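## Task

Lift the stand's post four holes higher (10.2 cm) and lock it there with the spring pin, which is pulled out by its knob. While the pin is out, the post falls unless something supports it. Letting it fall fails the task, and so can lowering it quickly even while it is held. The wooden block has to end up resting on the post's top plate. Any number of robots may help. At the end, release everything and back the robots away. No robot may fall over or be left leaning. Anything held in place only by a robot at the end does not count.

## Robot and tools

Robots. There are two identical Hello Robot Stretch 3 units, r1 and r2, each with one arm. Each has a two-wheel drive base 0.33 m long and 0.34 m wide, with a small passive wheel at the back. The base cannot move sideways. It turns on the spot about the point midway between the drive wheels, 0.05 m behind its front edge. A lift carries the arm up and down a mast, and the arm telescopes out to the robot's RIGHT. To move the gripper forward or back, drive the base. With the arm pulled in and the wrist folded, a turn sweeps a circle of radius 0.28 m. An unfolded, level gripper reaches past that circle.

Frames. Each robot reports in its own base frame: origin on the floor between the drive wheels, x forward, y left, z up. Odometry is that frame as it was at the scene's start. hand_pose is the point where the closed fingertips meet, given in the base frame. With all wrist joints at zero, its x axis points up, its y axis points back along the arm toward the mast, and its z axis points to the rear. The two robots do not share a frame, so their relative placement can only be judged from the images, lidar_m and the depth grids.

execute_actions. Arguments: "actions", a list holding exactly one action or nothing, and optional "cameras". An empty list just returns the state and the images. An action is an object keyed "r1" and/or "r2". Under each key you may give:
- "base", with exactly one command, both relative to where the base last measured itself. {"translate_m": d} drives straight, in metres, from -1 to 1, forward positive. {"rotate_rad": d} turns on the spot, in radians, from -3.2 to 3.2, left (counter-clockwise seen from above) positive.
- "joints", with absolute targets by name: lift_m 0 to 1.1 (arm height on the mast); arm_m 0 to 0.52 (extension); wrist_yaw_rad -1.345 to 4.42 (0 points along the arm, positive swings toward the front, 3.0 folds over the base); wrist_pitch_rad -1.57 to 0.451 (0 level, negative tips the fingertips down); wrist_roll_rad -2.911 to 2.911 (0 puts the fingers side by side, level); gripper_m -0.089 to 0.179 (larger is wider; the real fingertip gap is about 0.007 less when nearly shut and 0.025 less when fully open, and zero below 0.007); head_pan_rad -3.953 to 1.73 (0 forward, positive left, -1.57 along the arm); head_tilt_rad -1.53 to 0.419 (negative looks down).
- "contact_limits": {"arm_m": effort percentage, 1 to 100}. The arm motion stops once its effort reaches roughly that value (negative when retracting). Smaller is gentler, but too small stops at once. It also caps the arm's holding force until the next action.
All motions in one action start together and may end at different times. No action runs longer than 15 s. Anything you leave out may keep pushing toward an earlier target. An unknown key or an out-of-range number rejects the whole call. "cameras" lists names from r1_head_camera, r1_nav_camera, r1_wrist_camera, r2_head_camera, r2_nav_camera, r2_wrist_camera or "all". If it is omitted or null, you get every camera; [] gives none.

wait: {"seconds": 0 to 10}. Nothing new is commanded, and it returns the same state and images as an empty action.
zoom_image: {"camera": name, "region": [x0, y0, x1, y1]} in pixels, (0,0) top-left, at most 504 by 504. It only works on the latest full image.
finished_scene: {"scene": number}. This ends the current scene for good and reports success. The goal must already hold without help.

Results. Each robot reports joint_positions. base_status and joint_status give how each motion ended: "done", "off_target" (stopped short and may still push), "contact_stop", "time_out" or "torque_fault". After the last three, the old target is dropped. An arm or lift that hit something firmly stops and goes slack until it is commanded again. A slack lift under load can slowly sink, and closing the fingers on a surface pushes it up. on_its_own describes uncommanded joints; "held at" is the target being held, not the actual position. motor_effort is a percentage, positive toward larger joint values, with the action's peak in brackets. It carries fixed and random errors. A positive wheel effort pushes forward. lidar_m gives 12 distances in metres, in 30° sectors starting straight ahead and going counter-clockwise (4th left, 7th behind, 10th right), taken 0.17 m above the floor; "-" means nothing was seen. The robot's own mast and body can hide sectors 5, 6, 9 and 10. wrist_depth_mm (45 to 1000) and head_depth_mm (280 to 4000, sideways image) are 7x7 grids of median depths, read from the top left. base_odometry counts wheel turns, so slip shows up as travel. turned_by_wheels and turned_by_imu give the turn since the last result. base_tilt gives forward and right lean in degrees, with an offset of up to about 4°. The contact_limits line shows the active, default and maximum limit. The pictures line names the images in order.

Speed and safety. The base moves fast only when lift_m is below 0.30, arm_m below 0.03 and wrist_yaw_rad above 2.54; otherwise it is slow. Fold or unfold the wrist only with lift_m between 0.32 and 0.95, pitch -0.4 and roll near 0. With yaw below -0.4, keep pitch at -0.5 or lower. To grip, command gripper_m below the object's width. To let go, command at least 0.02 above the value where the fingers met the object. Neither the reading nor "done" proves anything is held. Never press the two robots together: once bases touch, any further driving presses hard and can end the run. The two robots' travel differs slightly, which matters if they share a load. An arm pushing on something rigid with the gripper above about 0.45 m can tip the robot. Driving while gripping something fixed, or snagging furniture, can tip it too. If the robot leans, back off in small steps, free the gripper and lower the lift to about 0.2. Wrist servos pushed hard for seconds switch off for 10 s. Keep the post supported whenever its pin is out, and lower it slowly. Avoid drops, slams and hard pushes. A loose object may occasionally get nudged.

Each tool is called in YAML: its name, and indented under it one key for each argument.

## Session

execute_actions:
  actions: []

Scene clock: 0.00 s.
r1.base_odometry: x=+0.000 y=+0.000 heading=+0.000 (m, m, rad; r1's odometry frame)
r1.turned_by_wheels: +0.000 (rad since the last result)
r1.turned_by_imu: +0.000 (rad since the last result)
r1.base_tilt: forward=+0.5 right=-0.5 (deg)
r1.lidar_m: 1.22 1.08 1.08 1.27 1.33 1.34 1.58 2.83 2.59 2.44 3.46 2.07
r1.head_depth_mm: 1786 1809 1835 1877 1914 1934 1960 / 1593 1631 1650 1667 1689 1716 1744 / 1464 1467 1481 1509 1520 1561 1560 / 1325 1334 1351 1363 1384 1405 1417 / 1224 1231 1243 1255 1269 1283 1300 / 1137 1138 1143 1163 1169 1182 1197 / 1057 1061 1075 1084 1092 1102 1113
r1.base_status: not commanded
r1.joint_positions: lift_m=+0.483 arm_m=+0.002 wrist_yaw_rad=+2.903 wrist_pitch_rad=-0.478 wrist_roll_rad=+0.015 gripper_m=+0.037 head_pan_rad=+0.010 head_tilt_rad=-0.017
r1.joint_status: not commanded
r1.motor_effort: left_wheel=+0 right_wheel=+0 lift_m=+35 arm_m=-1 wrist_yaw_rad=+0 wrist_pitch_rad=+6 wrist_roll_rad=-1 gripper_m=+0 head_pan_rad=+0 head_tilt_rad=+2 (%)
r1.hand_pose: x=+0.0299 y=+0.0637 z=+0.4824 quat_wxyz=(+0.249, +0.707, +0.083, +0.657) (m; r1's base frame)
r1.wrist_depth_mm: - - - - - 941 852 / - - - - - - 901 / - - - - - - 955 / 987 - - - - - - / 851 - 926 901 919 941 961 / 714 - - 768 790 789 805 / 630 632 653 658 636 680 692
r2.base_odometry: x=+0.000 y=+0.000 heading=+0.000 (m, m, rad; r2's odometry frame)
r2.turned_by_wheels: +0.000 (rad since the last result)
r2.turned_by_imu: +0.000 (rad since the last result)
r2.base_tilt: forward=-0.5 right=-0.8 (deg)
r2.lidar_m: 2.42 2.57 3.13 1.18 2.84 4.71 2.08 1.60 1.57 1.67 2.42 2.68
r2.head_depth_mm: 1755 2600 2660 2636 2627 2620 2363 / 1771 2580 2855 2825 2817 2796 2355 / 1769 2606 3003 3024 2984 2954 2352 / 1766 2619 3258 3279 3244 3120 2358 / 1779 2610 3510 3527 3474 3369 2319 / 1769 2633 3821 3770 3775 3616 2338 / 1788 2616 3859 3802 3776 3117 2133
r2.base_status: not commanded
r2.joint_positions: lift_m=+0.491 arm_m=+0.002 wrist_yaw_rad=+3.017 wrist_pitch_rad=-0.524 wrist_roll_rad=-0.005 gripper_m=+0.037 head_pan_rad=+0.005 head_tilt_rad=+0.011
r2.joint_status: not commanded
r2.motor_effort: left_wheel=+0 right_wheel=+0 lift_m=+22 arm_m=+0 wrist_yaw_rad=+0 wrist_pitch_rad=+5 wrist_roll_rad=+0 gripper_m=+0 head_pan_rad=+0 head_tilt_rad=+1 (%)
r2.hand_pose: x=+0.0049 y=+0.0614 z=+0.4810 quat_wxyz=(+0.225, +0.691, +0.141, +0.672) (m; r2's base frame)
r2.wrist_depth_mm: - - - - - - - / - - - - - - - / - - - - - - - / 926 951 973 958 957 952 993 / 796 825 - 838 829 833 823 / 696 695 - 697 725 704 703 / 606 619 602 609 619 610 621
pictures: r1_head_camera (sideways: a quarter turn clockwise sets it upright), r1_nav_camera (sideways: a quarter turn counterclockwise sets it upright), r1_wrist_camera, r2_head_camera (sideways: a quarter turn clockwise sets it upright), r2_nav_camera (sideways: a quarter turn counterclockwise sets it upright), r2_wrist_camera
Images, in order (width x height): r1_head_camera 896x504, r1_nav_camera 672x504, r1_wrist_camera 644x364, r2_head_camera 896x504, r2_nav_camera 672x504, r2_wrist_camera 644x364.

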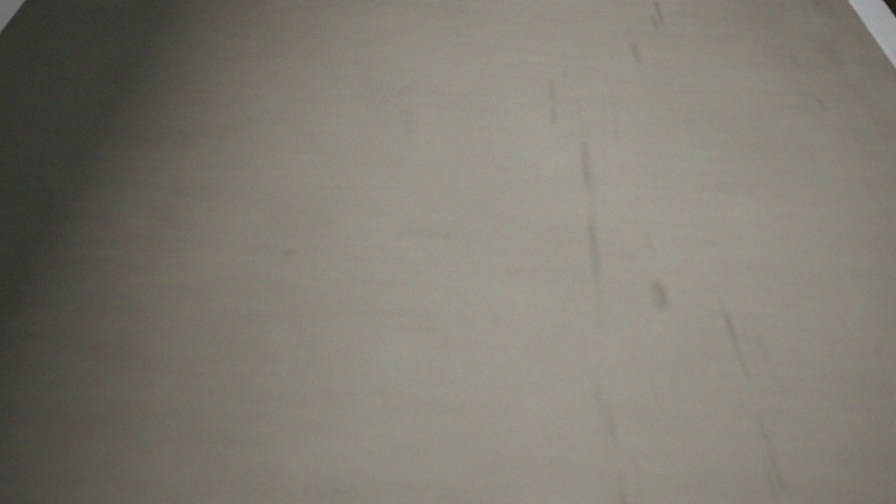

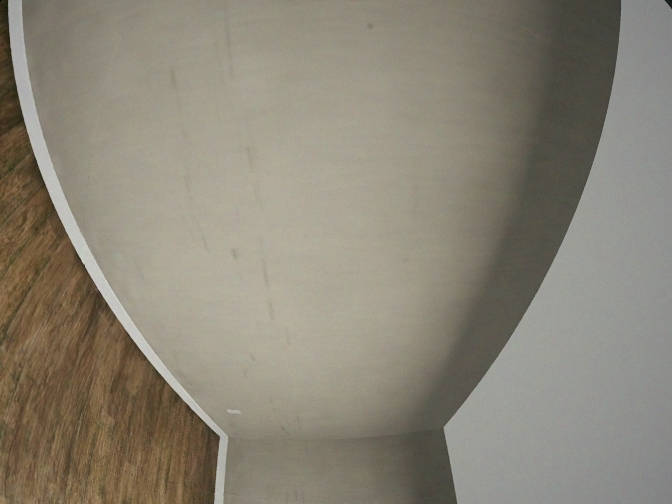

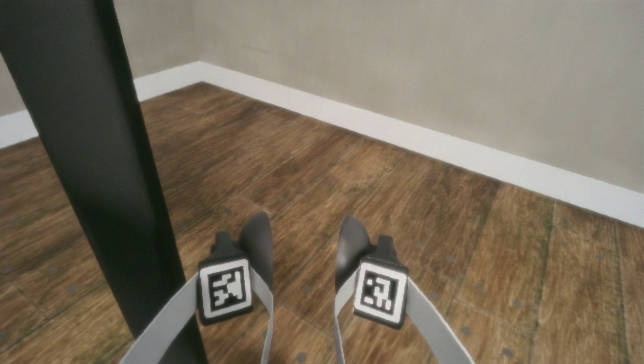

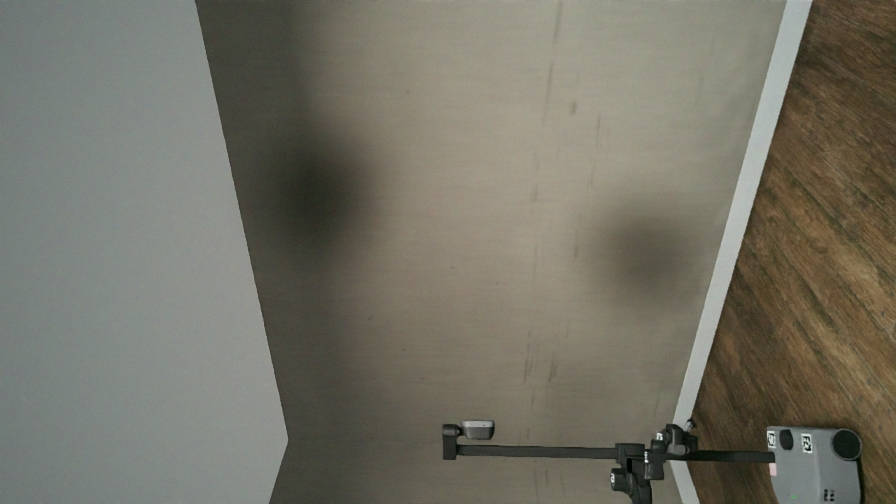

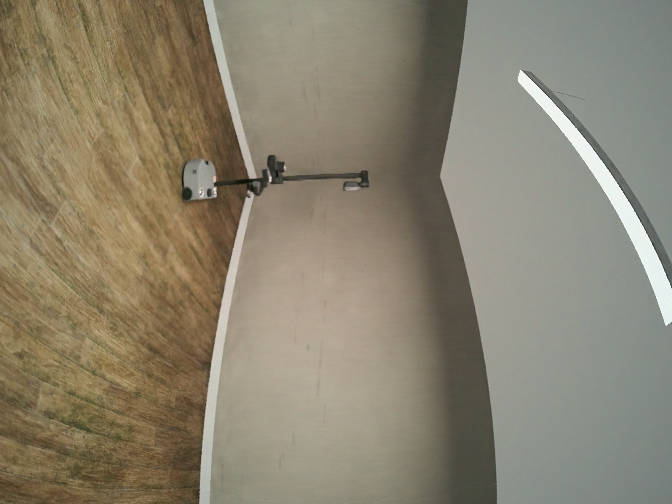

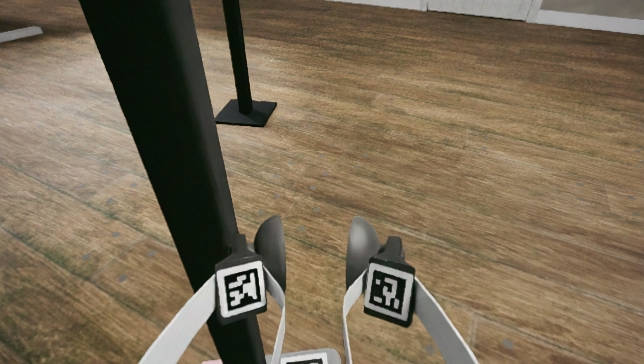

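execute_actions:
  actions:
    - {"r2":{"joints":{"head_pan_rad":1.5,"head_tilt_rad":-0.5}},"r1":{"joints":{"head_pan_rad":-2.0,"head_tilt_rad":-0.3}}}
  cameras: ["r1_head_camera","r2_head_camera","r2_nav_camera"]

Scene clock: 4.00 s.
r1.base_odometry: x=+0.000 y=+0.000 heading=+0.000 (m, m, rad; r1's odometry frame)
r1.turned_by_wheels: +0.000 (rad since the last result)
r1.turned_by_imu: +0.001 (rad since the last result)
r1.base_tilt: forward=+0.4 right=-0.6 (deg)
r1.lidar_m: 1.23 1.08 1.08 1.27 1.34 1.34 1.58 2.84 2.59 2.44 3.46 2.07
r1.head_depth_mm: - - - - 2750 1995 1600 / - - - - 2807 2023 1576 / - - - - 2705 2017 1585 / - - - - 2709 1992 1572 / - - - - 2709 2000 1561 / - - - - 2716 1995 1576 / - - - - 2542 1961 1576
r1.base_status: not commanded
r1.joint_positions: lift_m=+0.483 arm_m=+0.002 wrist_yaw_rad=+2.903 wrist_pitch_rad=-0.478 wrist_roll_rad=+0.015 gripper_m=+0.037 head_pan_rad=-1.993 head_tilt_rad=-0.296
r1.joint_status: all done
r1.motor_effort: left_wheel=-1(0) right_wheel=+0(0) lift_m=+36(37) arm_m=+0(0) wrist_yaw_rad=+0(1) wrist_pitch_rad=+6(6) wrist_roll_rad=+0(0) gripper_m=+0(0) head_pan_rad=-2(29) head_tilt_rad=-2(24) (%)
r1.hand_pose: x=+0.0299 y=+0.0637 z=+0.4824 quat_wxyz=(+0.249, +0.707, +0.083, +0.657) (m; r1's base frame)
r1.wrist_depth_mm: - - - - - 966 837 / - - - - - - 882 / - - - - - - 992 / - - - - - - - / 808 - 893 904 899 934 965 / 724 - - 765 777 789 804 / 623 632 649 650 643 688 699
r2.base_odometry: x=+0.000 y=+0.000 heading=+0.000 (m, m, rad; r2's odometry frame)
r2.turned_by_wheels: +0.000 (rad since the last result)
r2.turned_by_imu: +0.000 (rad since the last result)
r2.base_tilt: forward=-0.5 right=-0.8 (deg)
r2.lidar_m: 2.42 2.58 3.13 1.17 2.85 4.73 2.08 1.60 1.57 1.67 2.41 2.68
r2.head_depth_mm: 2712 2870 3089 2955 2100 1620 1330 / 2841 3023 3362 2936 2090 1618 1325 / 2973 3244 3544 2920 2085 1618 1322 / 3142 3447 3757 2903 2087 1605 1317 / 3377 3583 3926 2864 2056 1611 1317 / 3548 3896 - 2723 1897 1543 1312 / 3767 - - 2856 2057 1586 1307
r2.base_status: not commanded
r2.joint_positions: lift_m=+0.491 arm_m=+0.002 wrist_yaw_rad=+3.017 wrist_pitch_rad=-0.524 wrist_roll_rad=-0.005 gripper_m=+0.037 head_pan_rad=+1.493 head_tilt_rad=-0.493
r2.joint_status: all done
r2.motor_effort: left_wheel=+0(0) right_wheel=-1(0) lift_m=+22(22) arm_m=+0(0) wrist_yaw_rad=+0(0) wrist_pitch_rad=+5(5) wrist_roll_rad=+0(0) gripper_m=+0(0) head_pan_rad=+2(30) head_tilt_rad=-2(30) (%)
r2.hand_pose: x=+0.0049 y=+0.0614 z=+0.4810 quat_wxyz=(+0.225, +0.691, +0.141, +0.672) (m; r2's base frame)
r2.wrist_depth_mm: - - - - - - - / - - - - - - - / - - - - - - - / 979 979 961 982 976 988 981 / 807 812 - 800 834 804 824 / 697 700 - 698 722 710 711 / 610 622 601 621 623 625 618
pictures: r1_head_camera (sideways: a quarter turn clockwise sets it upright), r2_head_camera (sideways: a quarter turn clockwise sets it upright), r2_nav_camera (sideways: a quarter turn counterclockwise sets it upright)
Images, in order (width x height): r1_head_camera 896x504, r2_head_camera 896x504, r2_nav_camera 672x504.

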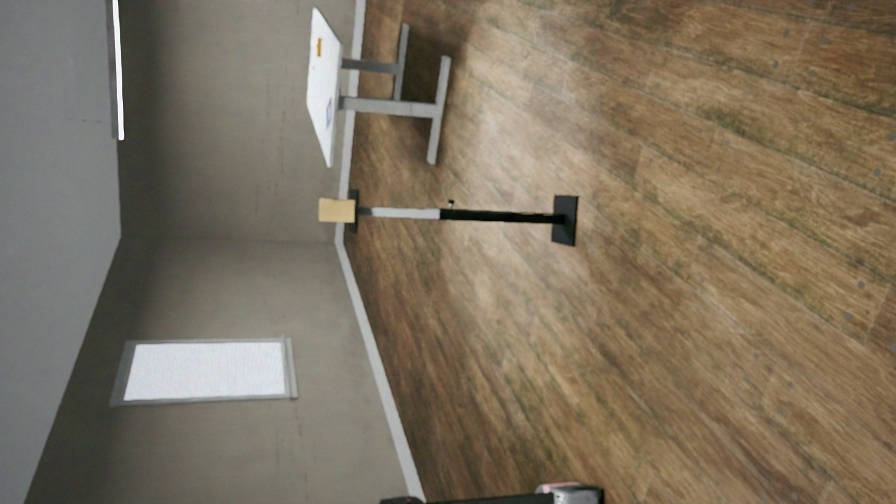

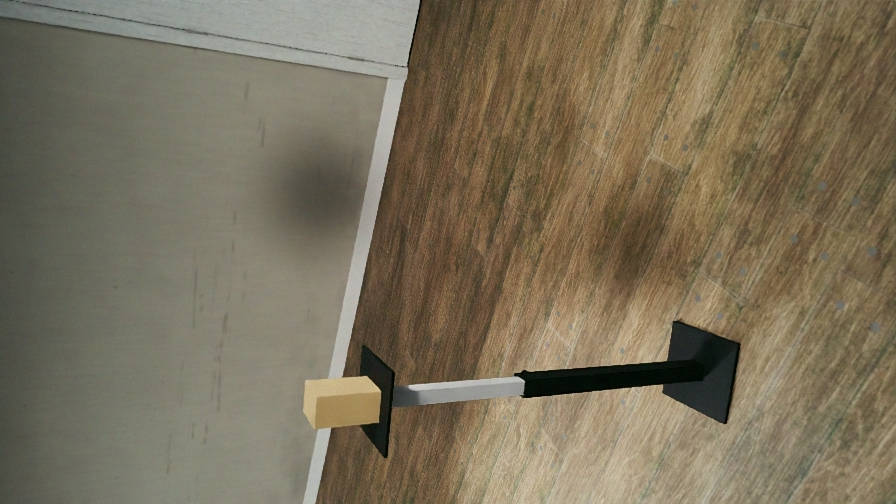

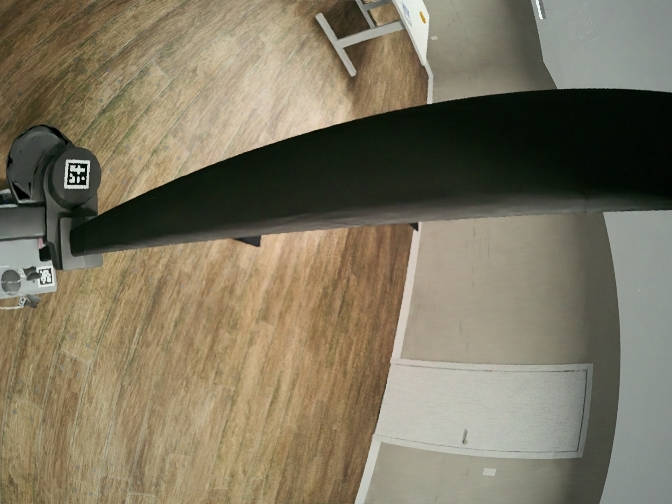

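execute_actions:
  actions:
    - {"r2":{"base":{"rotate_rad":-1.39},"joints":{"head_pan_rad":-3.1,"lift_m":0.26}},"r1":{"base":{"rotate_rad":0.81},"joints":{"head_pan_rad":-2.9,"lift_m":0.26}}}
  cameras: []

execute_actions:
  actions:
    - {"r2":{"base":{"translate_m":-0.45}},"r1":{"base":{"translate_m":-1}}}
  cameras: []

execute_actions:
  actions:
    - {"r2":{"base":{"rotate_rad":-1.57},"joints":{"head_pan_rad":-1.57,"head_tilt_rad":-0.8}},"r1":{"base":{"translate_m":-1},"joints":{"head_pan_rad":-2.4,"head_tilt_rad":-0.6}}}
  cameras: ["r1_head_camera","r2_head_camera"]

Scene clock: 16.23 s.
r1.base_odometry: x=+0.000 y=+0.000 heading=+0.810 (m, m, rad; r1's odometry frame)
r1.turned_by_wheels: +0.810 (rad since the last result)
r1.turned_by_imu: +0.812 (rad since the last result)
r1.base_tilt: forward=+0.5 right=-0.7 (deg)
r1.lidar_m: 1.08 1.14 1.37 1.34 1.41 1.96 4.49 2.32 2.44 3.44 1.46 1.11
r1.head_depth_mm: - - - - 2748 2007 1585 / - - - - 2756 2007 1596 / - - - - 2718 1994 1585 / - - - 3945 2694 1997 1572 / - - - - 2701 1982 1590 / - - - - 2671 1973 1555 / - - - - 2713 1957 1567
r1.base_status: done
r1.joint_positions: lift_m=+0.260 arm_m=+0.002 wrist_yaw_rad=+2.903 wrist_pitch_rad=-0.479 wrist_roll_rad=+0.015 gripper_m=+0.037 head_pan_rad=-2.893 head_tilt_rad=-0.297
r1.joint_status: all done
r1.motor_effort: left_wheel=-2(6) right_wheel=+2(7) lift_m=+27(29) arm_m=-1(2) wrist_yaw_rad=+1(1) wrist_pitch_rad=+7(7) wrist_roll_rad=+0(0) gripper_m=-1(1) head_pan_rad=-2(30) head_tilt_rad=-1(3) (%)
r1.hand_pose: x=+0.0299 y=+0.0636 z=+0.2596 quat_wxyz=(+0.249, +0.707, +0.083, +0.657) (m; r1's base frame)
r1.wrist_depth_mm: - - - - - - - / - - - - - - - / 733 815 846 862 897 934 948 / 618 627 653 680 707 712 728 / 523 - 572 555 577 587 608 / 472 - - 477 486 489 501 / - - - 416 412 429 427
r2.base_odometry: x=+0.000 y=+0.000 heading=-1.390 (m, m, rad; r2's odometry frame)
r2.turned_by_wheels: -1.390 (rad since the last result)
r2.turned_by_imu: -1.418 (rad since the last result)
r2.base_tilt: forward=-0.5 right=-0.8 (deg)
r2.lidar_m: 1.80 2.69 2.68 2.43 3.14 3.13 1.18 2.84 3.21 1.83 1.57 1.57
r2.head_depth_mm: 3074 3302 3480 2942 2101 1615 1323 / 3297 3566 3793 2907 2071 1623 1328 / 3619 3933 - 2781 1984 1605 1319 / - - - 2917 2004 1584 1318 / - - - 2887 2071 1605 1310 / - - - 2838 2056 1608 1316 / - - - 2860 2049 1597 1305
r2.base_status: done
r2.joint_positions: lift_m=+0.260 arm_m=+0.002 wrist_yaw_rad=+3.017 wrist_pitch_rad=-0.525 wrist_roll_rad=-0.005 gripper_m=+0.037 head_pan_rad=-3.093 head_tilt_rad=-0.494
r2.joint_status: all done
r2.motor_effort: left_wheel=+0(5) right_wheel=-2(5) lift_m=+17(19) arm_m=+0(0) wrist_yaw_rad=-1(0) wrist_pitch_rad=+5(5) wrist_roll_rad=+0(0) gripper_m=+0(0) head_pan_rad=-1(33) head_tilt_rad=-2(3) (%)
r2.hand_pose: x=+0.0049 y=+0.0612 z=+0.2498 quat_wxyz=(+0.226, +0.691, +0.141, +0.672) (m; r2's base frame)
r2.wrist_depth_mm: - - - - - - - / 985 - - - - - - / 742 752 728 756 755 768 754 / 593 601 603 608 605 605 617 / 498 518 - 542 511 510 511 / - - - - 455 439 440 / - - - - 383 384 383
pictures: none
No camera images: the call's "cameras" was empty. Leave "cameras" out to get every camera's image.

Scene clock: 21.17 s.
r1.base_odometry: x=-0.690 y=-0.724 heading=+0.810 (m, m, rad; r1's odometry frame)
r1.turned_by_wheels: +0.000 (rad since the last result)
r1.turned_by_imu: -0.002 (rad since the last result)
r1.base_tilt: forward=+0.4 right=-0.4 (deg)
r1.lidar_m: 2.08 1.88 1.42 1.39 1.43 2.08 3.52 1.67 1.60 3.40 2.81 2.14
r1.head_depth_mm: - - - - 2736 2020 1588 / - - - - 2730 2012 1579 / - - - - 2709 1998 1579 / - - - - 2731 1983 1580 / - - - - 2712 1978 1572 / - - - 3631 2434 1877 1556 / - - - - 2665 1971 1569
r1.base_status: done
r1.joint_positions: lift_m=+0.260 arm_m=+0.002 wrist_yaw_rad=+2.903 wrist_pitch_rad=-0.479 wrist_roll_rad=+0.015 gripper_m=+0.037 head_pan_rad=-2.893 head_tilt_rad=-0.297
r1.joint_status: not commanded
r1.motor_effort: left_wheel=-2(9) right_wheel=+2(5) lift_m=+27(27) arm_m=-1(0) wrist_yaw_rad=+0(2) wrist_pitch_rad=+7(7) wrist_roll_rad=+0(0) gripper_m=+1(0) head_pan_rad=-2(2) head_tilt_rad=-2(2) (%)
r1.hand_pose: x=+0.0299 y=+0.0635 z=+0.2595 quat_wxyz=(+0.249, +0.707, +0.083, +0.657) (m; r1's base frame)
r1.wrist_depth_mm: - - - - - - - / - - - - - - - / 749 842 836 868 881 933 970 / 637 648 669 679 707 722 737 / 532 - 563 558 579 582 602 / 467 - - 484 498 495 497 / - - - 416 410 425 430
r2.base_odometry: x=-0.081 y=+0.443 heading=-1.390 (m, m, rad; r2's odometry frame)
r2.turned_by_wheels: +0.000 (rad since the last result)
r2.turned_by_imu: -0.001 (rad since the last result)
r2.base_tilt: forward=-0.5 right=-0.9 (deg)
r2.lidar_m: 2.17 2.99 2.99 1.71 1.80 2.83 0.73 2.46 3.88 2.20 1.89 1.89
r2.head_depth_mm: 2742 2934 3147 2920 2091 1625 1319 / 2976 3172 3443 2917 2070 1615 1326 / 3278 3520 3728 789 937 1517 1272 / 3633 3910 - 2738 2070 1604 1276 / - - - 2868 2052 1603 1315 / - - - 2871 2044 1594 1310 / - - - 2793 2032 1581 1303
r2.base_status: done
r2.joint_positions: lift_m=+0.260 arm_m=+0.002 wrist_yaw_rad=+3.017 wrist_pitch_rad=-0.525 wrist_roll_rad=-0.005 gripper_m=+0.037 head_pan_rad=-3.093 head_tilt_rad=-0.495
r2.joint_status: not commanded
r2.motor_effort: left_wheel=+1(5) right_wheel=-1(7) lift_m=+17(17) arm_m=+0(0) wrist_yaw_rad=-1(1) wrist_pitch_rad=+5(5) wrist_roll_rad=+0(0) gripper_m=+0(0) head_pan_rad=-2(3) head_tilt_rad=-3(4) (%)
r2.hand_pose: x=+0.0049 y=+0.0612 z=+0.2498 quat_wxyz=(+0.226, +0.691, +0.141, +0.672) (m; r2's base frame)
r2.wrist_depth_mm: - - - - - - - / 986 - - - - - - / 744 740 762 756 770 770 767 / 607 595 609 599 610 613 612 / 508 526 - 536 520 510 510 / - - - - 453 438 442 / - - - - 386 382 386
pictures: none
No camera images: the call's "cameras" was empty. Leave "cameras" out to get every camera's image.

Scene clock: 26.10 s.
r1.base_odometry: x=-1.379 y=-1.448 heading=+0.810 (m, m, rad; r1's odometry frame)
r1.turned_by_wheels: +0.000 (rad since the last result)
r1.turned_by_imu: -0.002 (rad since the last result)
r1.base_tilt: forward=+0.3 right=-0.6 (deg)
r1.lidar_m: 3.08 1.95 1.45 1.42 1.52 2.15 3.74 2.52 0.93 1.41 3.55 3.20
r1.head_depth_mm: - - 3140 2291 1783 1485 1263 / - - 3116 2245 1778 1476 1268 / - - 3121 2263 1793 1480 1262 / 3885 - 3135 2273 1794 1478 1259 / 3642 3912 3096 2249 1778 1467 1252 / 3371 3699 2793 2169 1306 1397 1254 / 3152 3353 908 2188 1789 1487 1261
r1.base_status: done
r1.joint_positions: lift_m=+0.260 arm_m=+0.002 wrist_yaw_rad=+2.903 wrist_pitch_rad=-0.479 wrist_roll_rad=+0.015 gripper_m=+0.037 head_pan_rad=-2.407 head_tilt_rad=-0.593
r1.joint_status: all done
r1.motor_effort: left_wheel=-2(9) right_wheel=+1(6) lift_m=+26(27) arm_m=+0(0) wrist_yaw_rad=-1(1) wrist_pitch_rad=+7(7) wrist_roll_rad=+0(0) gripper_m=+1(1) head_pan_rad=+3(25) head_tilt_rad=-4(25) (%)
r1.hand_pose: x=+0.0298 y=+0.0635 z=+0.2595 quat_wxyz=(+0.249, +0.707, +0.083, +0.657) (m; r1's base frame)
r1.wrist_depth_mm: - - - - - - - / - - - - - - - / 743 812 835 867 894 948 984 / 622 644 657 662 685 716 720 / 521 - 562 557 575 578 597 / 460 - - 487 495 498 492 / - - - 409 410 430 428
r2.base_odometry: x=-0.081 y=+0.443 heading=-2.960 (m, m, rad; r2's odometry frame)
r2.turned_by_wheels: -1.570 (rad since the last result)
r2.turned_by_imu: -1.591 (rad since the last result)
r2.base_tilt: forward=-0.5 right=-0.9 (deg)
r2.lidar_m: 2.20 1.89 1.89 2.18 2.99 2.98 3.30 2.84 1.39 0.73 2.47 3.84
r2.head_depth_mm: 2724 2969 2398 1900 1570 1321 1151 / 2941 3106 2394 1900 1558 1334 1151 / 3222 3143 819 1879 1546 1315 1145 / 3551 3272 874 1771 1451 1310 1147 / 3862 3202 2340 1868 1539 1306 1143 / - 3201 2367 1848 1535 1309 1140 / - 3168 2350 1854 1530 1307 1136
r2.base_status: done
r2.joint_positions: lift_m=+0.260 arm_m=+0.002 wrist_yaw_rad=+3.017 wrist_pitch_rad=-0.525 wrist_roll_rad=-0.005 gripper_m=+0.037 head_pan_rad=-1.577 head_tilt_rad=-0.790
r2.joint_status: all done
r2.motor_effort: left_wheel=+2(9) right_wheel=+0(7) lift_m=+17(17) arm_m=+0(0) wrist_yaw_rad=+0(0) wrist_pitch_rad=+5(5) wrist_roll_rad=+0(0) gripper_m=+0(0) head_pan_rad=+3(29) head_tilt_rad=-4(25) (%)
r2.hand_pose: x=+0.0049 y=+0.0612 z=+0.2498 quat_wxyz=(+0.226, +0.691, +0.141, +0.672) (m; r2's base frame)
r2.wrist_depth_mm: - - - - - - - / 984 - - - - - - / 752 751 757 736 764 755 766 / 607 605 622 608 605 610 615 / 506 521 - 531 521 510 510 / - - - - 446 440 436 / - - - - 380 384 384
pictures: r1_head_camera (sideways: a quarter turn clockwise sets it upright), r2_head_camera (sideways: a quarter turn clockwise sets it upright)
Images, in order (width x height): r1_head_camera 896x504, r2_head_camera 896x504.

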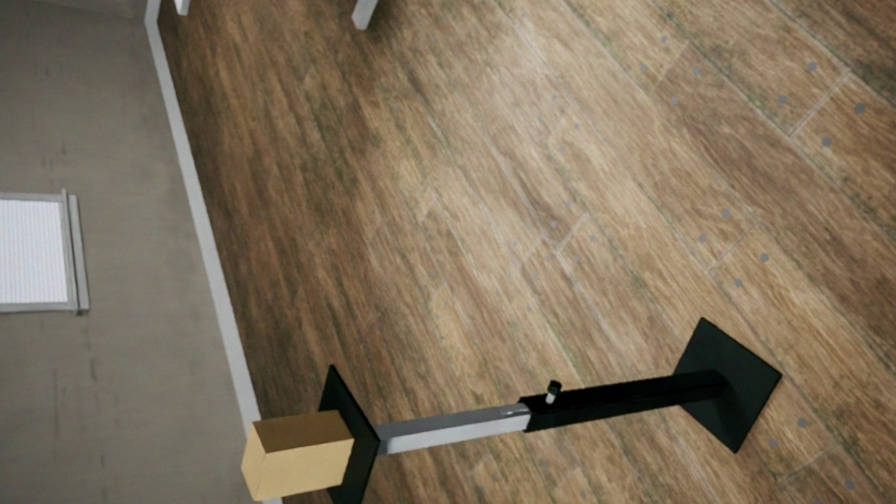

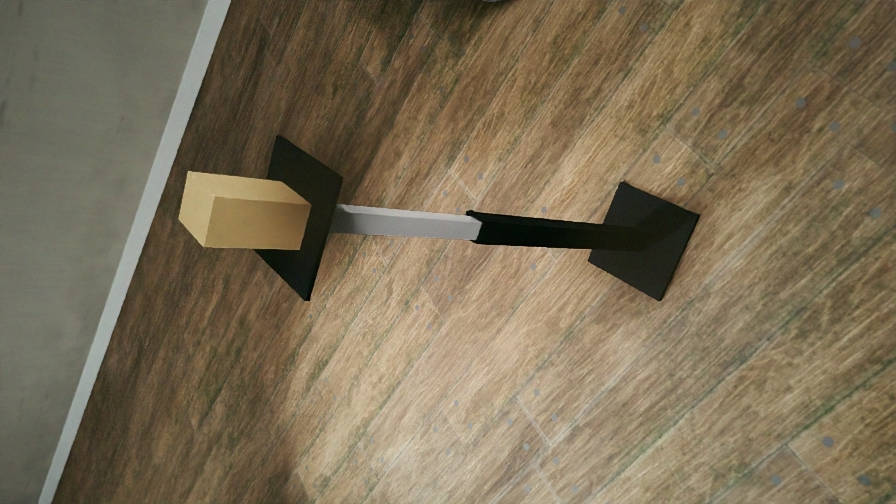

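execute_actions:
  actions:
    - {"r2":{"base":{"translate_m":0.37}},"r1":{"base":{"translate_m":-0.64}}}
  cameras: []

execute_actions:
  actions:
    - {"r2":{"base":{"rotate_rad":-0.47},"joints":{"lift_m":0.6,"wrist_pitch_rad":-0.4}},"r1":{"base":{"rotate_rad":0.25},"joints":{"lift_m":0.5,"wrist_pitch_rad":-0.4,"head_pan_rad":-1.57,"head_tilt_rad":-0.8}}}
  cameras: []

execute_actions:
  actions:
    - {"r2":{"joints":{"lift_m":0.8,"wrist_yaw_rad":0,"wrist_pitch_rad":0,"gripper_m":0.12}},"r1":{"joints":{"lift_m":0.55,"wrist_yaw_rad":0,"wrist_pitch_rad":0,"gripper_m":0.1}}}
  cameras: ["r1_head_camera","r2_head_camera","r1_wrist_camera","r2_wrist_camera"]

Scene clock: 39.83 s.
r1.base_odometry: x=-1.821 y=-1.912 heading=+0.810 (m, m, rad; r1's odometry frame)
r1.turned_by_wheels: +0.000 (rad since the last result)
r1.turned_by_imu: -0.001 (rad since the last result)
r1.base_tilt: forward=+0.4 right=-0.6 (deg)
r1.lidar_m: 3.73 1.99 1.48 1.47 1.55 2.19 3.09 1.93 3.43 0.83 1.80 3.84
r1.head_depth_mm: - 2197 2961 2122 1800 1481 1254 / - - 3107 2260 1787 1480 1264 / - - 3096 2250 1804 1493 1265 / 3859 - 3146 2280 1782 1480 1254 / 3537 3881 3095 2253 1782 1476 1262 / 3321 3535 3091 2270 1799 1483 1256 / 3131 3347 3042 2241 1781 1474 1258
r1.base_status: done
r1.joint_positions: lift_m=+0.260 arm_m=+0.002 wrist_yaw_rad=+2.903 wrist_pitch_rad=-0.479 wrist_roll_rad=+0.015 gripper_m=+0.037 head_pan_rad=-2.407 head_tilt_rad=-0.593
r1.joint_status: not commanded
r1.motor_effort: left_wheel=-2(9) right_wheel=+1(6) lift_m=+26(27) arm_m=-1(0) wrist_yaw_rad=-1(0) wrist_pitch_rad=+7(7) wrist_roll_rad=+0(0) gripper_m=+0(1) head_pan_rad=+3(3) head_tilt_rad=-3(3) (%)
r1.hand_pose: x=+0.0298 y=+0.0635 z=+0.2595 quat_wxyz=(+0.249, +0.707, +0.083, +0.657) (m; r1's base frame)
r1.wrist_depth_mm: - - - - - - - / - - - - - - - / 748 819 808 853 896 916 942 / 627 657 667 675 693 724 737 / 520 - 568 556 575 589 602 / 464 - - 478 498 495 511 / - - - 418 409 425 438
r2.base_odometry: x=-0.445 y=+0.376 heading=-2.960 (m, m, rad; r2's odometry frame)
r2.turned_by_wheels: +0.000 (rad since the last result)
r2.turned_by_imu: +0.002 (rad since the last result)
r2.base_tilt: forward=-0.5 right=-0.9 (deg)
r2.lidar_m: 1.89 1.63 1.63 1.88 3.25 3.25 3.59 3.07 0.85 3.58 2.29 3.29
r2.head_depth_mm: 2989 3084 2387 1829 1486 1325 1151 / 3256 3325 2377 1887 1539 1319 1149 / 3550 3279 2392 1863 1547 1319 1147 / 3831 3242 2373 1877 1542 1314 1147 / - 3179 2341 1869 1539 1313 1139 / - 3189 2326 1849 1534 1310 1138 / - 3150 2321 1853 1531 1309 1137
r2.base_status: done
r2.joint_positions: lift_m=+0.260 arm_m=+0.002 wrist_yaw_rad=+3.017 wrist_pitch_rad=-0.525 wrist_roll_rad=-0.005 gripper_m=+0.037 head_pan_rad=-1.577 head_tilt_rad=-0.790
r2.joint_status: not commanded
r2.motor_effort: left_wheel=+1(7) right_wheel=-2(4) lift_m=+17(17) arm_m=+0(0) wrist_yaw_rad=-1(0) wrist_pitch_rad=+5(5) wrist_roll_rad=+0(0) gripper_m=+0(0) head_pan_rad=+3(3) head_tilt_rad=-4(4) (%)
r2.hand_pose: x=+0.0049 y=+0.0612 z=+0.2498 quat_wxyz=(+0.226, +0.691, +0.141, +0.672) (m; r2's base frame)
r2.wrist_depth_mm: - - - - - - - / 984 - - - - - - / 756 757 745 755 755 770 754 / 606 601 594 609 600 605 618 / 508 530 - 538 524 503 513 / - - - - 450 445 439 / - - - - 383 388 388
pictures: none
No camera images: the call's "cameras" was empty. Leave "cameras" out to get every camera's image.

Scene clock: 43.77 s.
r1.base_odometry: x=-1.821 y=-1.912 heading=+1.060 (m, m, rad; r1's odometry frame)
r1.turned_by_wheels: +0.250 (rad since the last result)
r1.turned_by_imu: +0.250 (rad since the last result)
r1.base_tilt: forward=+0.4 right=-0.6 (deg)
r1.lidar_m: 2.78 1.65 1.47 1.47 1.74 3.16 1.91 3.79 3.33 0.83 3.93 3.72
r1.head_depth_mm: 2879 2791 2158 1790 1506 1315 1159 / 2956 2791 2156 1774 1511 1321 1174 / 2896 800 2037 1731 1482 1316 1167 / 1585 2594 1948 1774 1493 1312 1176 / 3259 2777 2160 1778 1511 1320 1164 / 3323 2783 2181 1787 1521 1324 1159 / 3462 2801 2166 1786 1513 1312 1167
r1.base_status: done
r1.joint_positions: lift_m=+0.500 arm_m=+0.002 wrist_yaw_rad=+2.903 wrist_pitch_rad=-0.420 wrist_roll_rad=+0.015 gripper_m=+0.037 head_pan_rad=-1.577 head_tilt_rad=-0.791
r1.joint_status: all done
r1.motor_effort: left_wheel=-2(8) right_wheel=+1(7) lift_m=+44(46) arm_m=-1(0) wrist_yaw_rad=+0(1) wrist_pitch_rad=+9(10) wrist_roll_rad=+0(0) gripper_m=+1(0) head_pan_rad=+3(30) head_tilt_rad=-5(24) (%)
r1.hand_pose: x=+0.0317 y=+0.0711 z=+0.5119 quat_wxyz=(+0.229, +0.709, +0.063, +0.664) (m; r1's base frame)
r1.wrist_depth_mm: - - - - - - - / - - - - - - - / - - - - - - - / - - - - - - - / 936 - 985 962 - - - / 777 - - 843 845 862 879 / 691 702 695 693 708 718 737
r2.base_odometry: x=-0.445 y=+0.376 heading=+2.854 (m, m, rad; r2's odometry frame)
r2.turned_by_wheels: -0.470 (rad since the last result)
r2.turned_by_imu: -0.477 (rad since the last result)
r2.base_tilt: forward=-0.5 right=-0.8 (deg)
r2.lidar_m: 3.01 1.83 1.63 1.63 1.94 3.24 3.25 3.49 3.06 0.85 3.71 2.28
r2.head_depth_mm: 2614 2898 2377 1880 1556 1313 1154 / 2743 2989 2385 1893 1563 1321 1200 / 2771 3010 2289 1877 1550 1320 1192 / 2804 927 1921 1814 1451 1311 1181 / 2941 3039 2351 1858 1537 1305 1188 / 3106 3127 2331 1870 1538 1304 1137 / 3194 3188 2338 1847 1525 1304 1134
r2.base_status: done
r2.joint_positions: lift_m=+0.600 arm_m=+0.002 wrist_yaw_rad=+3.017 wrist_pitch_rad=-0.420 wrist_roll_rad=-0.005 gripper_m=+0.037 head_pan_rad=-1.577 head_tilt_rad=-0.790
r2.joint_status: all done
r2.motor_effort: left_wheel=+1(5) right_wheel=-1(7) lift_m=+27(29) arm_m=+0(0) wrist_yaw_rad=-1(1) wrist_pitch_rad=+8(10) wrist_roll_rad=+0(0) gripper_m=-1(0) head_pan_rad=+1(2) head_tilt_rad=-5(3) (%)
r2.hand_pose: x=+0.0067 y=+0.0756 z=+0.6119 quat_wxyz=(+0.190, +0.697, +0.105, +0.683) (m; r2's base frame)
r2.wrist_depth_mm: - - - - - - - / - - - - - - - / - - - - - - - / - - - - - - - / - - - - - - - / 907 890 - 901 937 916 920 / 760 802 750 787 787 794 777
pictures: none
No camera images: the call's "cameras" was empty. Leave "cameras" out to get every camera's image.

Scene clock: 46.43 s.
r1.base_odometry: x=-1.821 y=-1.912 heading=+1.060 (m, m, rad; r1's odometry frame)
r1.turned_by_wheels: +0.000 (rad since the last result)
r1.turned_by_imu: +0.000 (rad since the last result)
r1.base_tilt: forward=+0.4 right=-0.7 (deg)
r1.lidar_m: 2.80 1.65 1.47 1.47 1.74 3.15 1.92 3.79 3.32 0.83 3.92 3.73
r1.head_depth_mm: 2890 2783 2160 1779 1495 1310 1151 / 2939 2785 2171 1765 1517 1314 1188 / 1281 800 2044 1734 1480 1313 1184 / 3062 2564 1950 1770 1474 1310 1156 / 3301 2771 2185 1807 1513 1312 1164 / 3275 2752 2145 1783 1508 1315 1165 / 3514 2732 2189 1791 1508 1314 1163
r1.base_status: not commanded
r1.joint_positions: lift_m=+0.550 arm_m=+0.002 wrist_yaw_rad=+0.003 wrist_pitch_rad=-0.024 wrist_roll_rad=+0.015 gripper_m=+0.100 head_pan_rad=-1.577 head_tilt_rad=-0.791
r1.joint_status: all done
r1.motor_effort: left_wheel=-2(2) right_wheel=+1(2) lift_m=+43(46) arm_m=+0(0) wrist_yaw_rad=-2(0) wrist_pitch_rad=+10(11) wrist_roll_rad=-1(0) gripper_m=+0(80) head_pan_rad=+3(3) head_tilt_rad=-5(4) (%)
r1.hand_pose: x=-0.0207 y=-0.4023 z=+0.6583 quat_wxyz=(+0.702, +0.010, -0.712, -0.008) (m; r1's base frame)
r1.wrist_depth_mm: - - - 596 - - - / - - - - - - - / - - - - - - - / - - - - - - - / - - - - - - - / - - - - - - - / - - - - - - -
r2.base_odometry: x=-0.445 y=+0.376 heading=+2.854 (m, m, rad; r2's odometry frame)
r2.turned_by_wheels: +0.000 (rad since the last result)
r2.turned_by_imu: +0.000 (rad since the last result)
r2.base_tilt: forward=-0.5 right=-0.8 (deg)
r2.lidar_m: 3.01 1.84 1.63 1.63 1.95 3.25 3.26 3.51 3.05 0.84 3.68 2.28
r2.head_depth_mm: 2623 2895 2398 1892 1568 1396 - / 2701 2934 2384 1891 1552 1397 - / 2812 3041 2297 1917 1581 - - / 2752 924 1931 1804 1555 - 1104 / 2909 3099 2346 1899 1535 1309 1143 / 3050 3165 2333 1873 1532 1313 1138 / 3176 3162 2326 1843 1527 1305 1141
r2.base_status: not commanded
r2.joint_positions: lift_m=+0.800 arm_m=+0.002 wrist_yaw_rad=+0.003 wrist_pitch_rad=-0.022 wrist_roll_rad=-0.005 gripper_m=+0.120 head_pan_rad=-1.577 head_tilt_rad=-0.790
r2.joint_status: all done
r2.motor_effort: left_wheel=+1(1) right_wheel=-1(2) lift_m=+26(26) arm_m=+0(0) wrist_yaw_rad=-4(3) wrist_pitch_rad=+9(10) wrist_roll_rad=+0(0) gripper_m=+0(82) head_pan_rad=+2(3) head_tilt_rad=-5(4) (%)
r2.hand_pose: x=-0.0208 y=-0.4025 z=+0.9086 quat_wxyz=(+0.709, +0.009, -0.705, -0.007) (m; r2's base frame)
r2.wrist_depth_mm: - - - - - - - / - - - - - - - / - - - - - - - / - - - - - - - / - - - - - - - / - - - - - - - / - - - - - - -
pictures: r1_head_camera (sideways: a quarter turn clockwise sets it upright), r1_wrist_camera, r2_head_camera (sideways: a quarter turn clockwise sets it upright), r2_wrist_camera
Images, in order (width x height): r1_head_camera 896x504, r1_wrist_camera 644x364, r2_head_camera 896x504, r2_wrist_camera 644x364.

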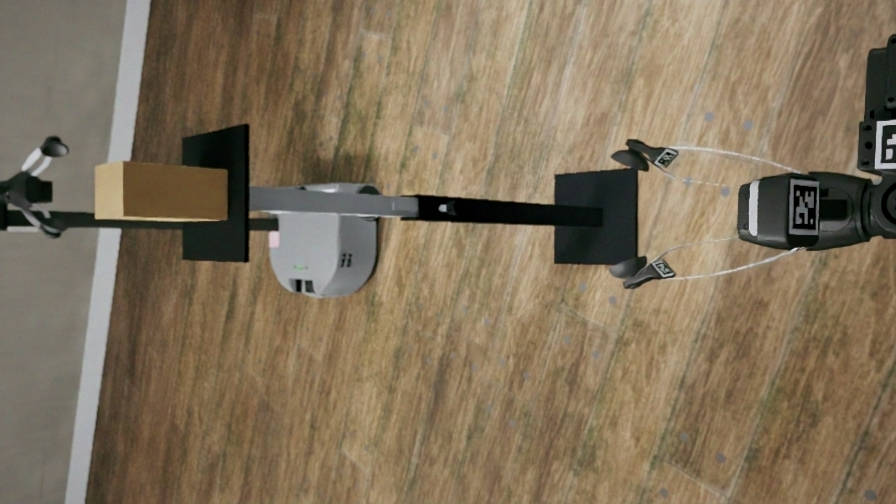

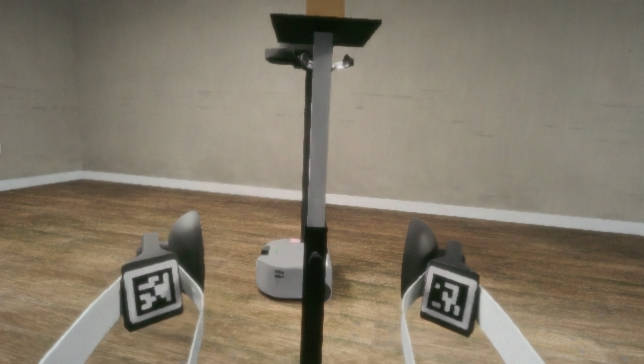

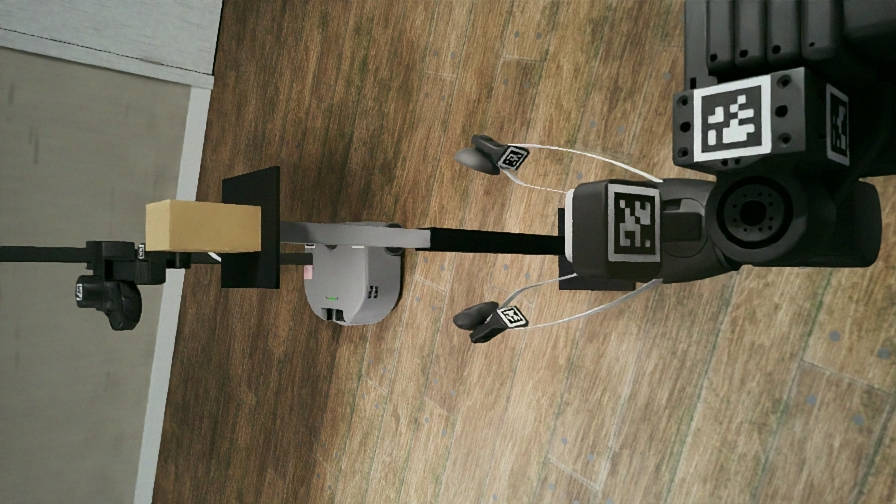

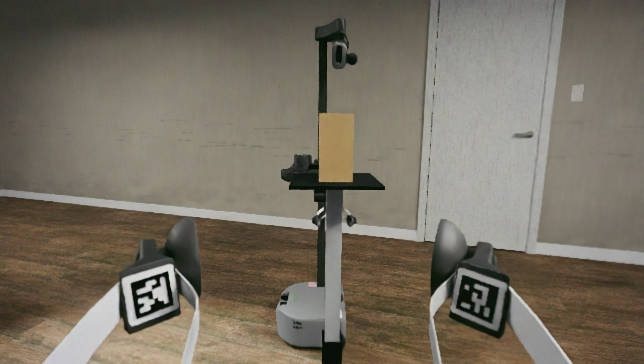

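execute_actions:
  actions:
    - {"r2":{"base":{"translate_m":-0.02},"joints":{"lift_m":0.67,"arm_m":0.3}},"r1":{"joints":{"lift_m":0.46,"arm_m":0.25}}}
  cameras: ["r1_head_camera","r2_head_camera","r1_wrist_camera","r2_wrist_camera"]

Scene clock: 52.63 s.
r1.base_odometry: x=-1.821 y=-1.912 heading=+1.060 (m, m, rad; r1's odometry frame)
r1.turned_by_wheels: +0.000 (rad since the last result)
r1.turned_by_imu: +0.001 (rad since the last result)
r1.base_tilt: forward=+0.5 right=-0.6 (deg)
r1.lidar_m: 2.79 1.65 1.47 1.47 1.73 3.16 1.92 3.80 3.32 0.83 3.92 3.75
r1.head_depth_mm: 2869 2729 2152 1788 1513 1307 1159 / 2964 2748 2173 1785 1527 1313 - / 2945 801 2045 1720 1534 1272 1165 / 1475 2505 1943 1785 1495 1316 1159 / 3237 2778 2183 1791 1510 1317 1171 / 3290 2776 2172 1777 1498 1313 1161 / 3495 2773 2202 1799 1505 1313 1166
r1.base_status: not commanded
r1.joint_positions: lift_m=+0.460 arm_m=+0.250 wrist_yaw_rad=+0.001 wrist_pitch_rad=-0.023 wrist_roll_rad=+0.015 gripper_m=+0.100 head_pan_rad=-1.577 head_tilt_rad=-0.791
r1.joint_status: all done
r1.motor_effort: left_wheel=-2(2) right_wheel=+1(2) lift_m=+27(38) arm_m=+7(7) wrist_yaw_rad=-1(1) wrist_pitch_rad=+10(10) wrist_roll_rad=+0(0) gripper_m=+1(0) head_pan_rad=+3(3) head_tilt_rad=-4(3) (%)
r1.hand_pose: x=-0.0211 y=-0.6502 z=+0.5691 quat_wxyz=(+0.702, +0.009, -0.712, -0.008) (m; r1's base frame)
r1.wrist_depth_mm: - - - 639 - - - / - - - - - - - / - - - - - - - / - - - - - - - / - - - - - - - / - - - - - - - / - 967 - - - - -
r2.base_odometry: x=-0.426 y=+0.370 heading=+2.854 (m, m, rad; r2's odometry frame)
r2.turned_by_wheels: +0.000 (rad since the last result)
r2.turned_by_imu: +0.001 (rad since the last result)
r2.base_tilt: forward=-0.5 right=-0.9 (deg)
r2.lidar_m: 3.01 1.85 1.64 1.64 1.95 3.22 3.23 3.47 3.07 0.84 3.70 2.30
r2.head_depth_mm: 2617 2939 2397 1884 1559 1324 1180 / 2722 2956 2405 1875 1596 - - / 2788 3038 2387 1993 1498 1319 1149 / 2844 844 1261 1923 1494 1314 1146 / 2962 3022 2349 1854 1543 1309 1145 / 3031 3180 2328 1854 1538 1317 1143 / 3176 3124 2320 1842 1529 1314 1141
r2.base_status: done
r2.joint_positions: lift_m=+0.670 arm_m=+0.300 wrist_yaw_rad=+0.001 wrist_pitch_rad=-0.022 wrist_roll_rad=-0.005 gripper_m=+0.120 head_pan_rad=-1.577 head_tilt_rad=-0.790
r2.joint_status: all done
r2.motor_effort: left_wheel=+0(3) right_wheel=-1(5) lift_m=+17(22) arm_m=+3(3) wrist_yaw_rad=-2(4) wrist_pitch_rad=+9(8) wrist_roll_rad=+0(0) gripper_m=+0(0) head_pan_rad=+2(2) head_tilt_rad=-5(4) (%)
r2.hand_pose: x=-0.0212 y=-0.7004 z=+0.7792 quat_wxyz=(+0.709, +0.009, -0.705, -0.008) (m; r2's base frame)
r2.wrist_depth_mm: - - - 271 - - - / - - - 274 - - - / - - - - - - - / - - - - - - - / - - - - - - - / - - - 617 - - - / - - - - - - -
pictures: r1_head_camera (sideways: a quarter turn clockwise sets it upright), r1_wrist_camera, r2_head_camera (sideways: a quarter turn clockwise sets it upright), r2_wrist_camera
Images, in order (width x height): r1_head_camera 896x504, r1_wrist_camera 644x364, r2_head_camera 896x504, r2_wrist_camera 644x364.

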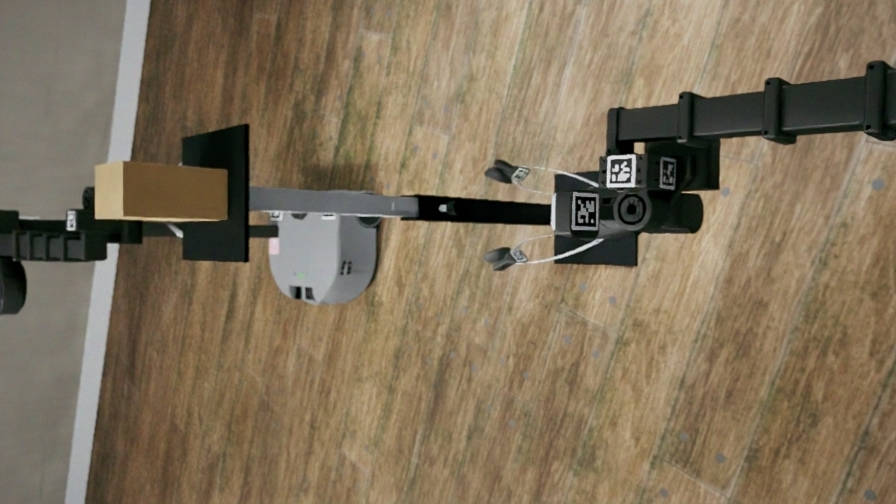

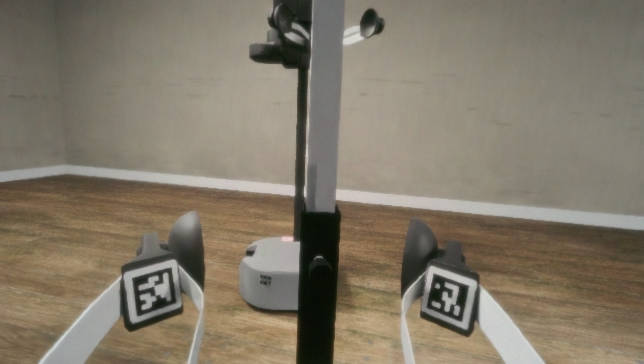

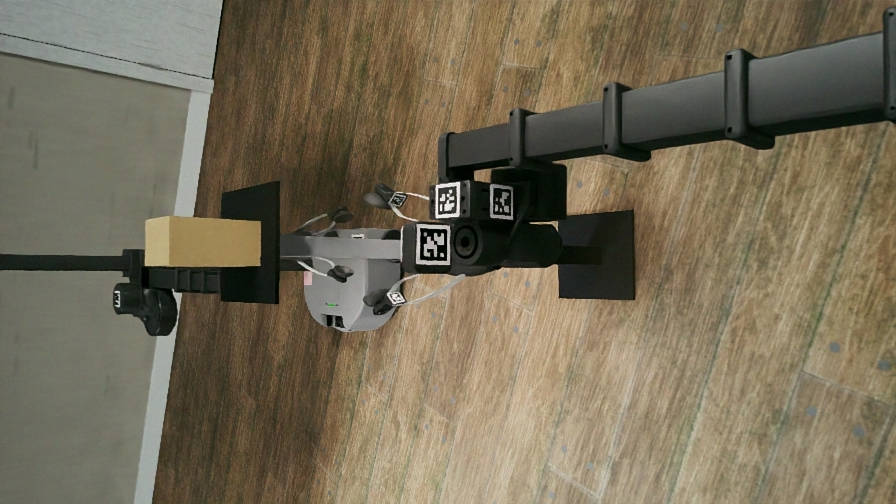

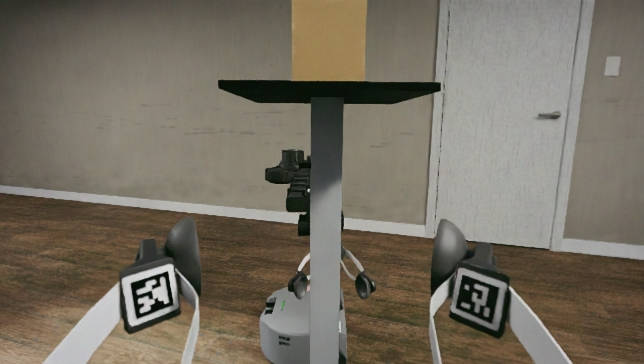

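execute_actions:
  actions:
    - {"r2":{"base":{"translate_m":-0.012},"joints":{"arm_m":0.44}},"r1":{"base":{"translate_m":-0.01},"joints":{"lift_m":0.415,"arm_m":0.34,"gripper_m":0.07}}}
  cameras: ["r1_head_camera","r2_head_camera","r1_wrist_camera","r2_wrist_camera"]

Scene clock: 58.93 s.
r1.base_odometry: x=-1.826 y=-1.920 heading=+1.060 (m, m, rad; r1's odometry frame)
r1.turned_by_wheels: +0.000 (rad since the last result)
r1.turned_by_imu: +0.001 (rad since the last result)
r1.base_tilt: forward=+0.4 right=-0.5 (deg)
r1.lidar_m: 2.79 1.65 1.47 1.47 1.74 3.17 1.91 3.79 3.33 0.83 3.95 3.74
r1.head_depth_mm: 2860 2719 2181 1779 1516 1303 1166 / 2967 2792 2137 1774 1541 1336 - / 3002 812 2113 1741 - 1307 1162 / 1404 889 1932 1770 1505 1318 1165 / 3251 2826 2093 1793 1515 1314 1167 / 3340 2791 2200 1781 1510 1311 1166 / 3467 2781 2163 1789 1515 1320 1166
r1.base_status: done
r1.joint_positions: lift_m=+0.415 arm_m=+0.340 wrist_yaw_rad=+0.001 wrist_pitch_rad=-0.023 wrist_roll_rad=+0.015 gripper_m=+0.070 head_pan_rad=-1.577 head_tilt_rad=-0.791
r1.joint_status: all done
r1.motor_effort: left_wheel=-2(5) right_wheel=+1(4) lift_m=+27(27) arm_m=+6(3) wrist_yaw_rad=+0(2) wrist_pitch_rad=+10(10) wrist_roll_rad=+0(0) gripper_m=-1(79) head_pan_rad=+3(3) head_tilt_rad=-4(5) (%)
r1.hand_pose: x=-0.0211 y=-0.7402 z=+0.5241 quat_wxyz=(+0.702, +0.009, -0.712, -0.008) (m; r1's base frame)
r1.wrist_depth_mm: - - - 821 - - - / - - - 253 - - - / - - - - - - - / - - - 261 - - - / - - - 264 - - - / - - - 265 - - - / 922 962 995 277 968 - -
r2.base_odometry: x=-0.414 y=+0.367 heading=+2.854 (m, m, rad; r2's odometry frame)
r2.turned_by_wheels: +0.000 (rad since the last result)
r2.turned_by_imu: +0.001 (rad since the last result)
r2.base_tilt: forward=-0.4 right=-0.8 (deg)
r2.lidar_m: 3.02 1.85 1.64 1.64 1.96 3.22 3.22 3.49 3.06 0.84 3.68 2.31
r2.head_depth_mm: 2588 2918 2394 1879 1558 1331 1174 / 2702 2964 2379 1890 1589 - - / 2775 3019 2463 1768 1536 1322 1151 / 2807 842 1321 1712 1451 1309 1151 / 2962 2754 2258 1861 1532 1315 1140 / 3098 3171 2350 1853 1535 1314 1137 / 3163 3150 2339 1848 1525 1306 1138
r2.base_status: done
r2.joint_positions: lift_m=+0.670 arm_m=+0.440 wrist_yaw_rad=+0.001 wrist_pitch_rad=-0.022 wrist_roll_rad=-0.005 gripper_m=+0.120 head_pan_rad=-1.577 head_tilt_rad=-0.790
r2.joint_status: all done
r2.motor_effort: left_wheel=+1(2) right_wheel=-1(4) lift_m=+17(17) arm_m=+3(3) wrist_yaw_rad=-2(2) wrist_pitch_rad=+8(9) wrist_roll_rad=+0(0) gripper_m=+0(0) head_pan_rad=+2(3) head_tilt_rad=-5(5) (%)
r2.hand_pose: x=-0.0212 y=-0.8404 z=+0.7792 quat_wxyz=(+0.709, +0.009, -0.705, -0.008) (m; r2's base frame)
r2.wrist_depth_mm: - 113 112 111 110 108 - / - - 188 166 180 - - / - - - 171 - - - / - - - 177 - - - / - - - 181 - - - / - - - 186 - - - / - - - 192 - - -
pictures: r1_head_camera (sideways: a quarter turn clockwise sets it upright), r1_wrist_camera, r2_head_camera (sideways: a quarter turn clockwise sets it upright), r2_wrist_camera
Images, in order (width x height): r1_head_camera 896x504, r1_wrist_camera 644x364, r2_head_camera 896x504, r2_wrist_camera 644x364.

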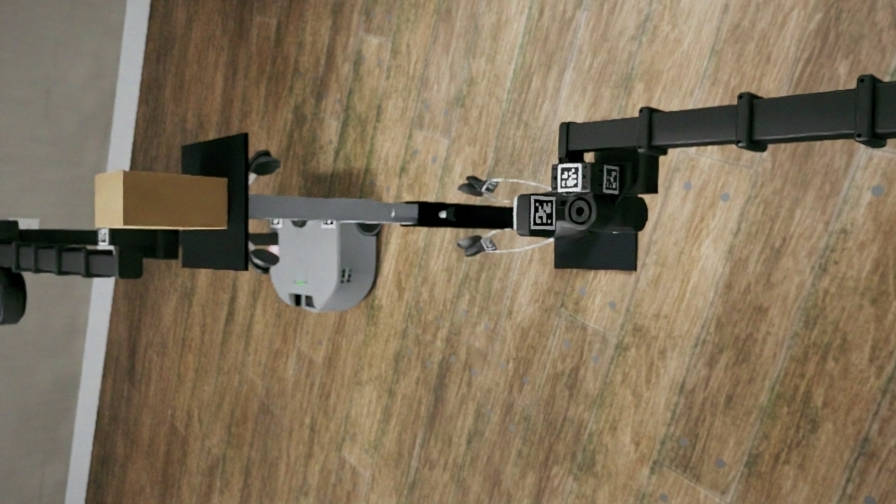

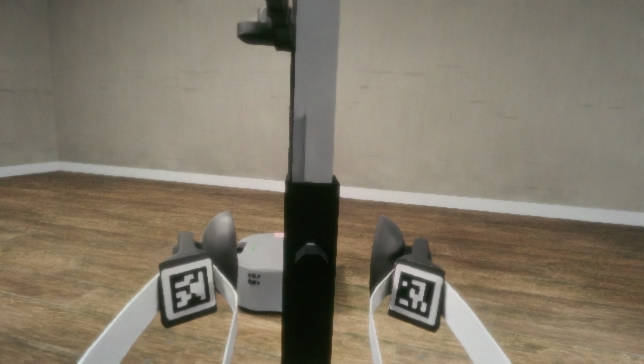

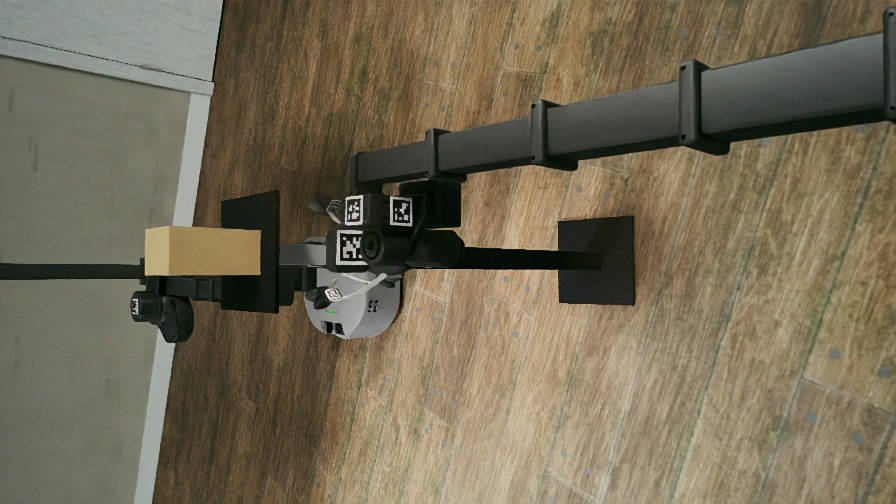

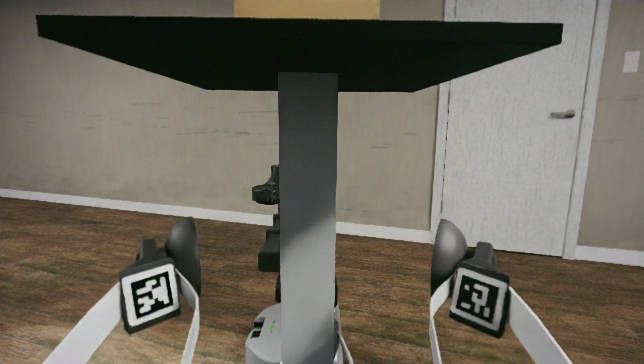

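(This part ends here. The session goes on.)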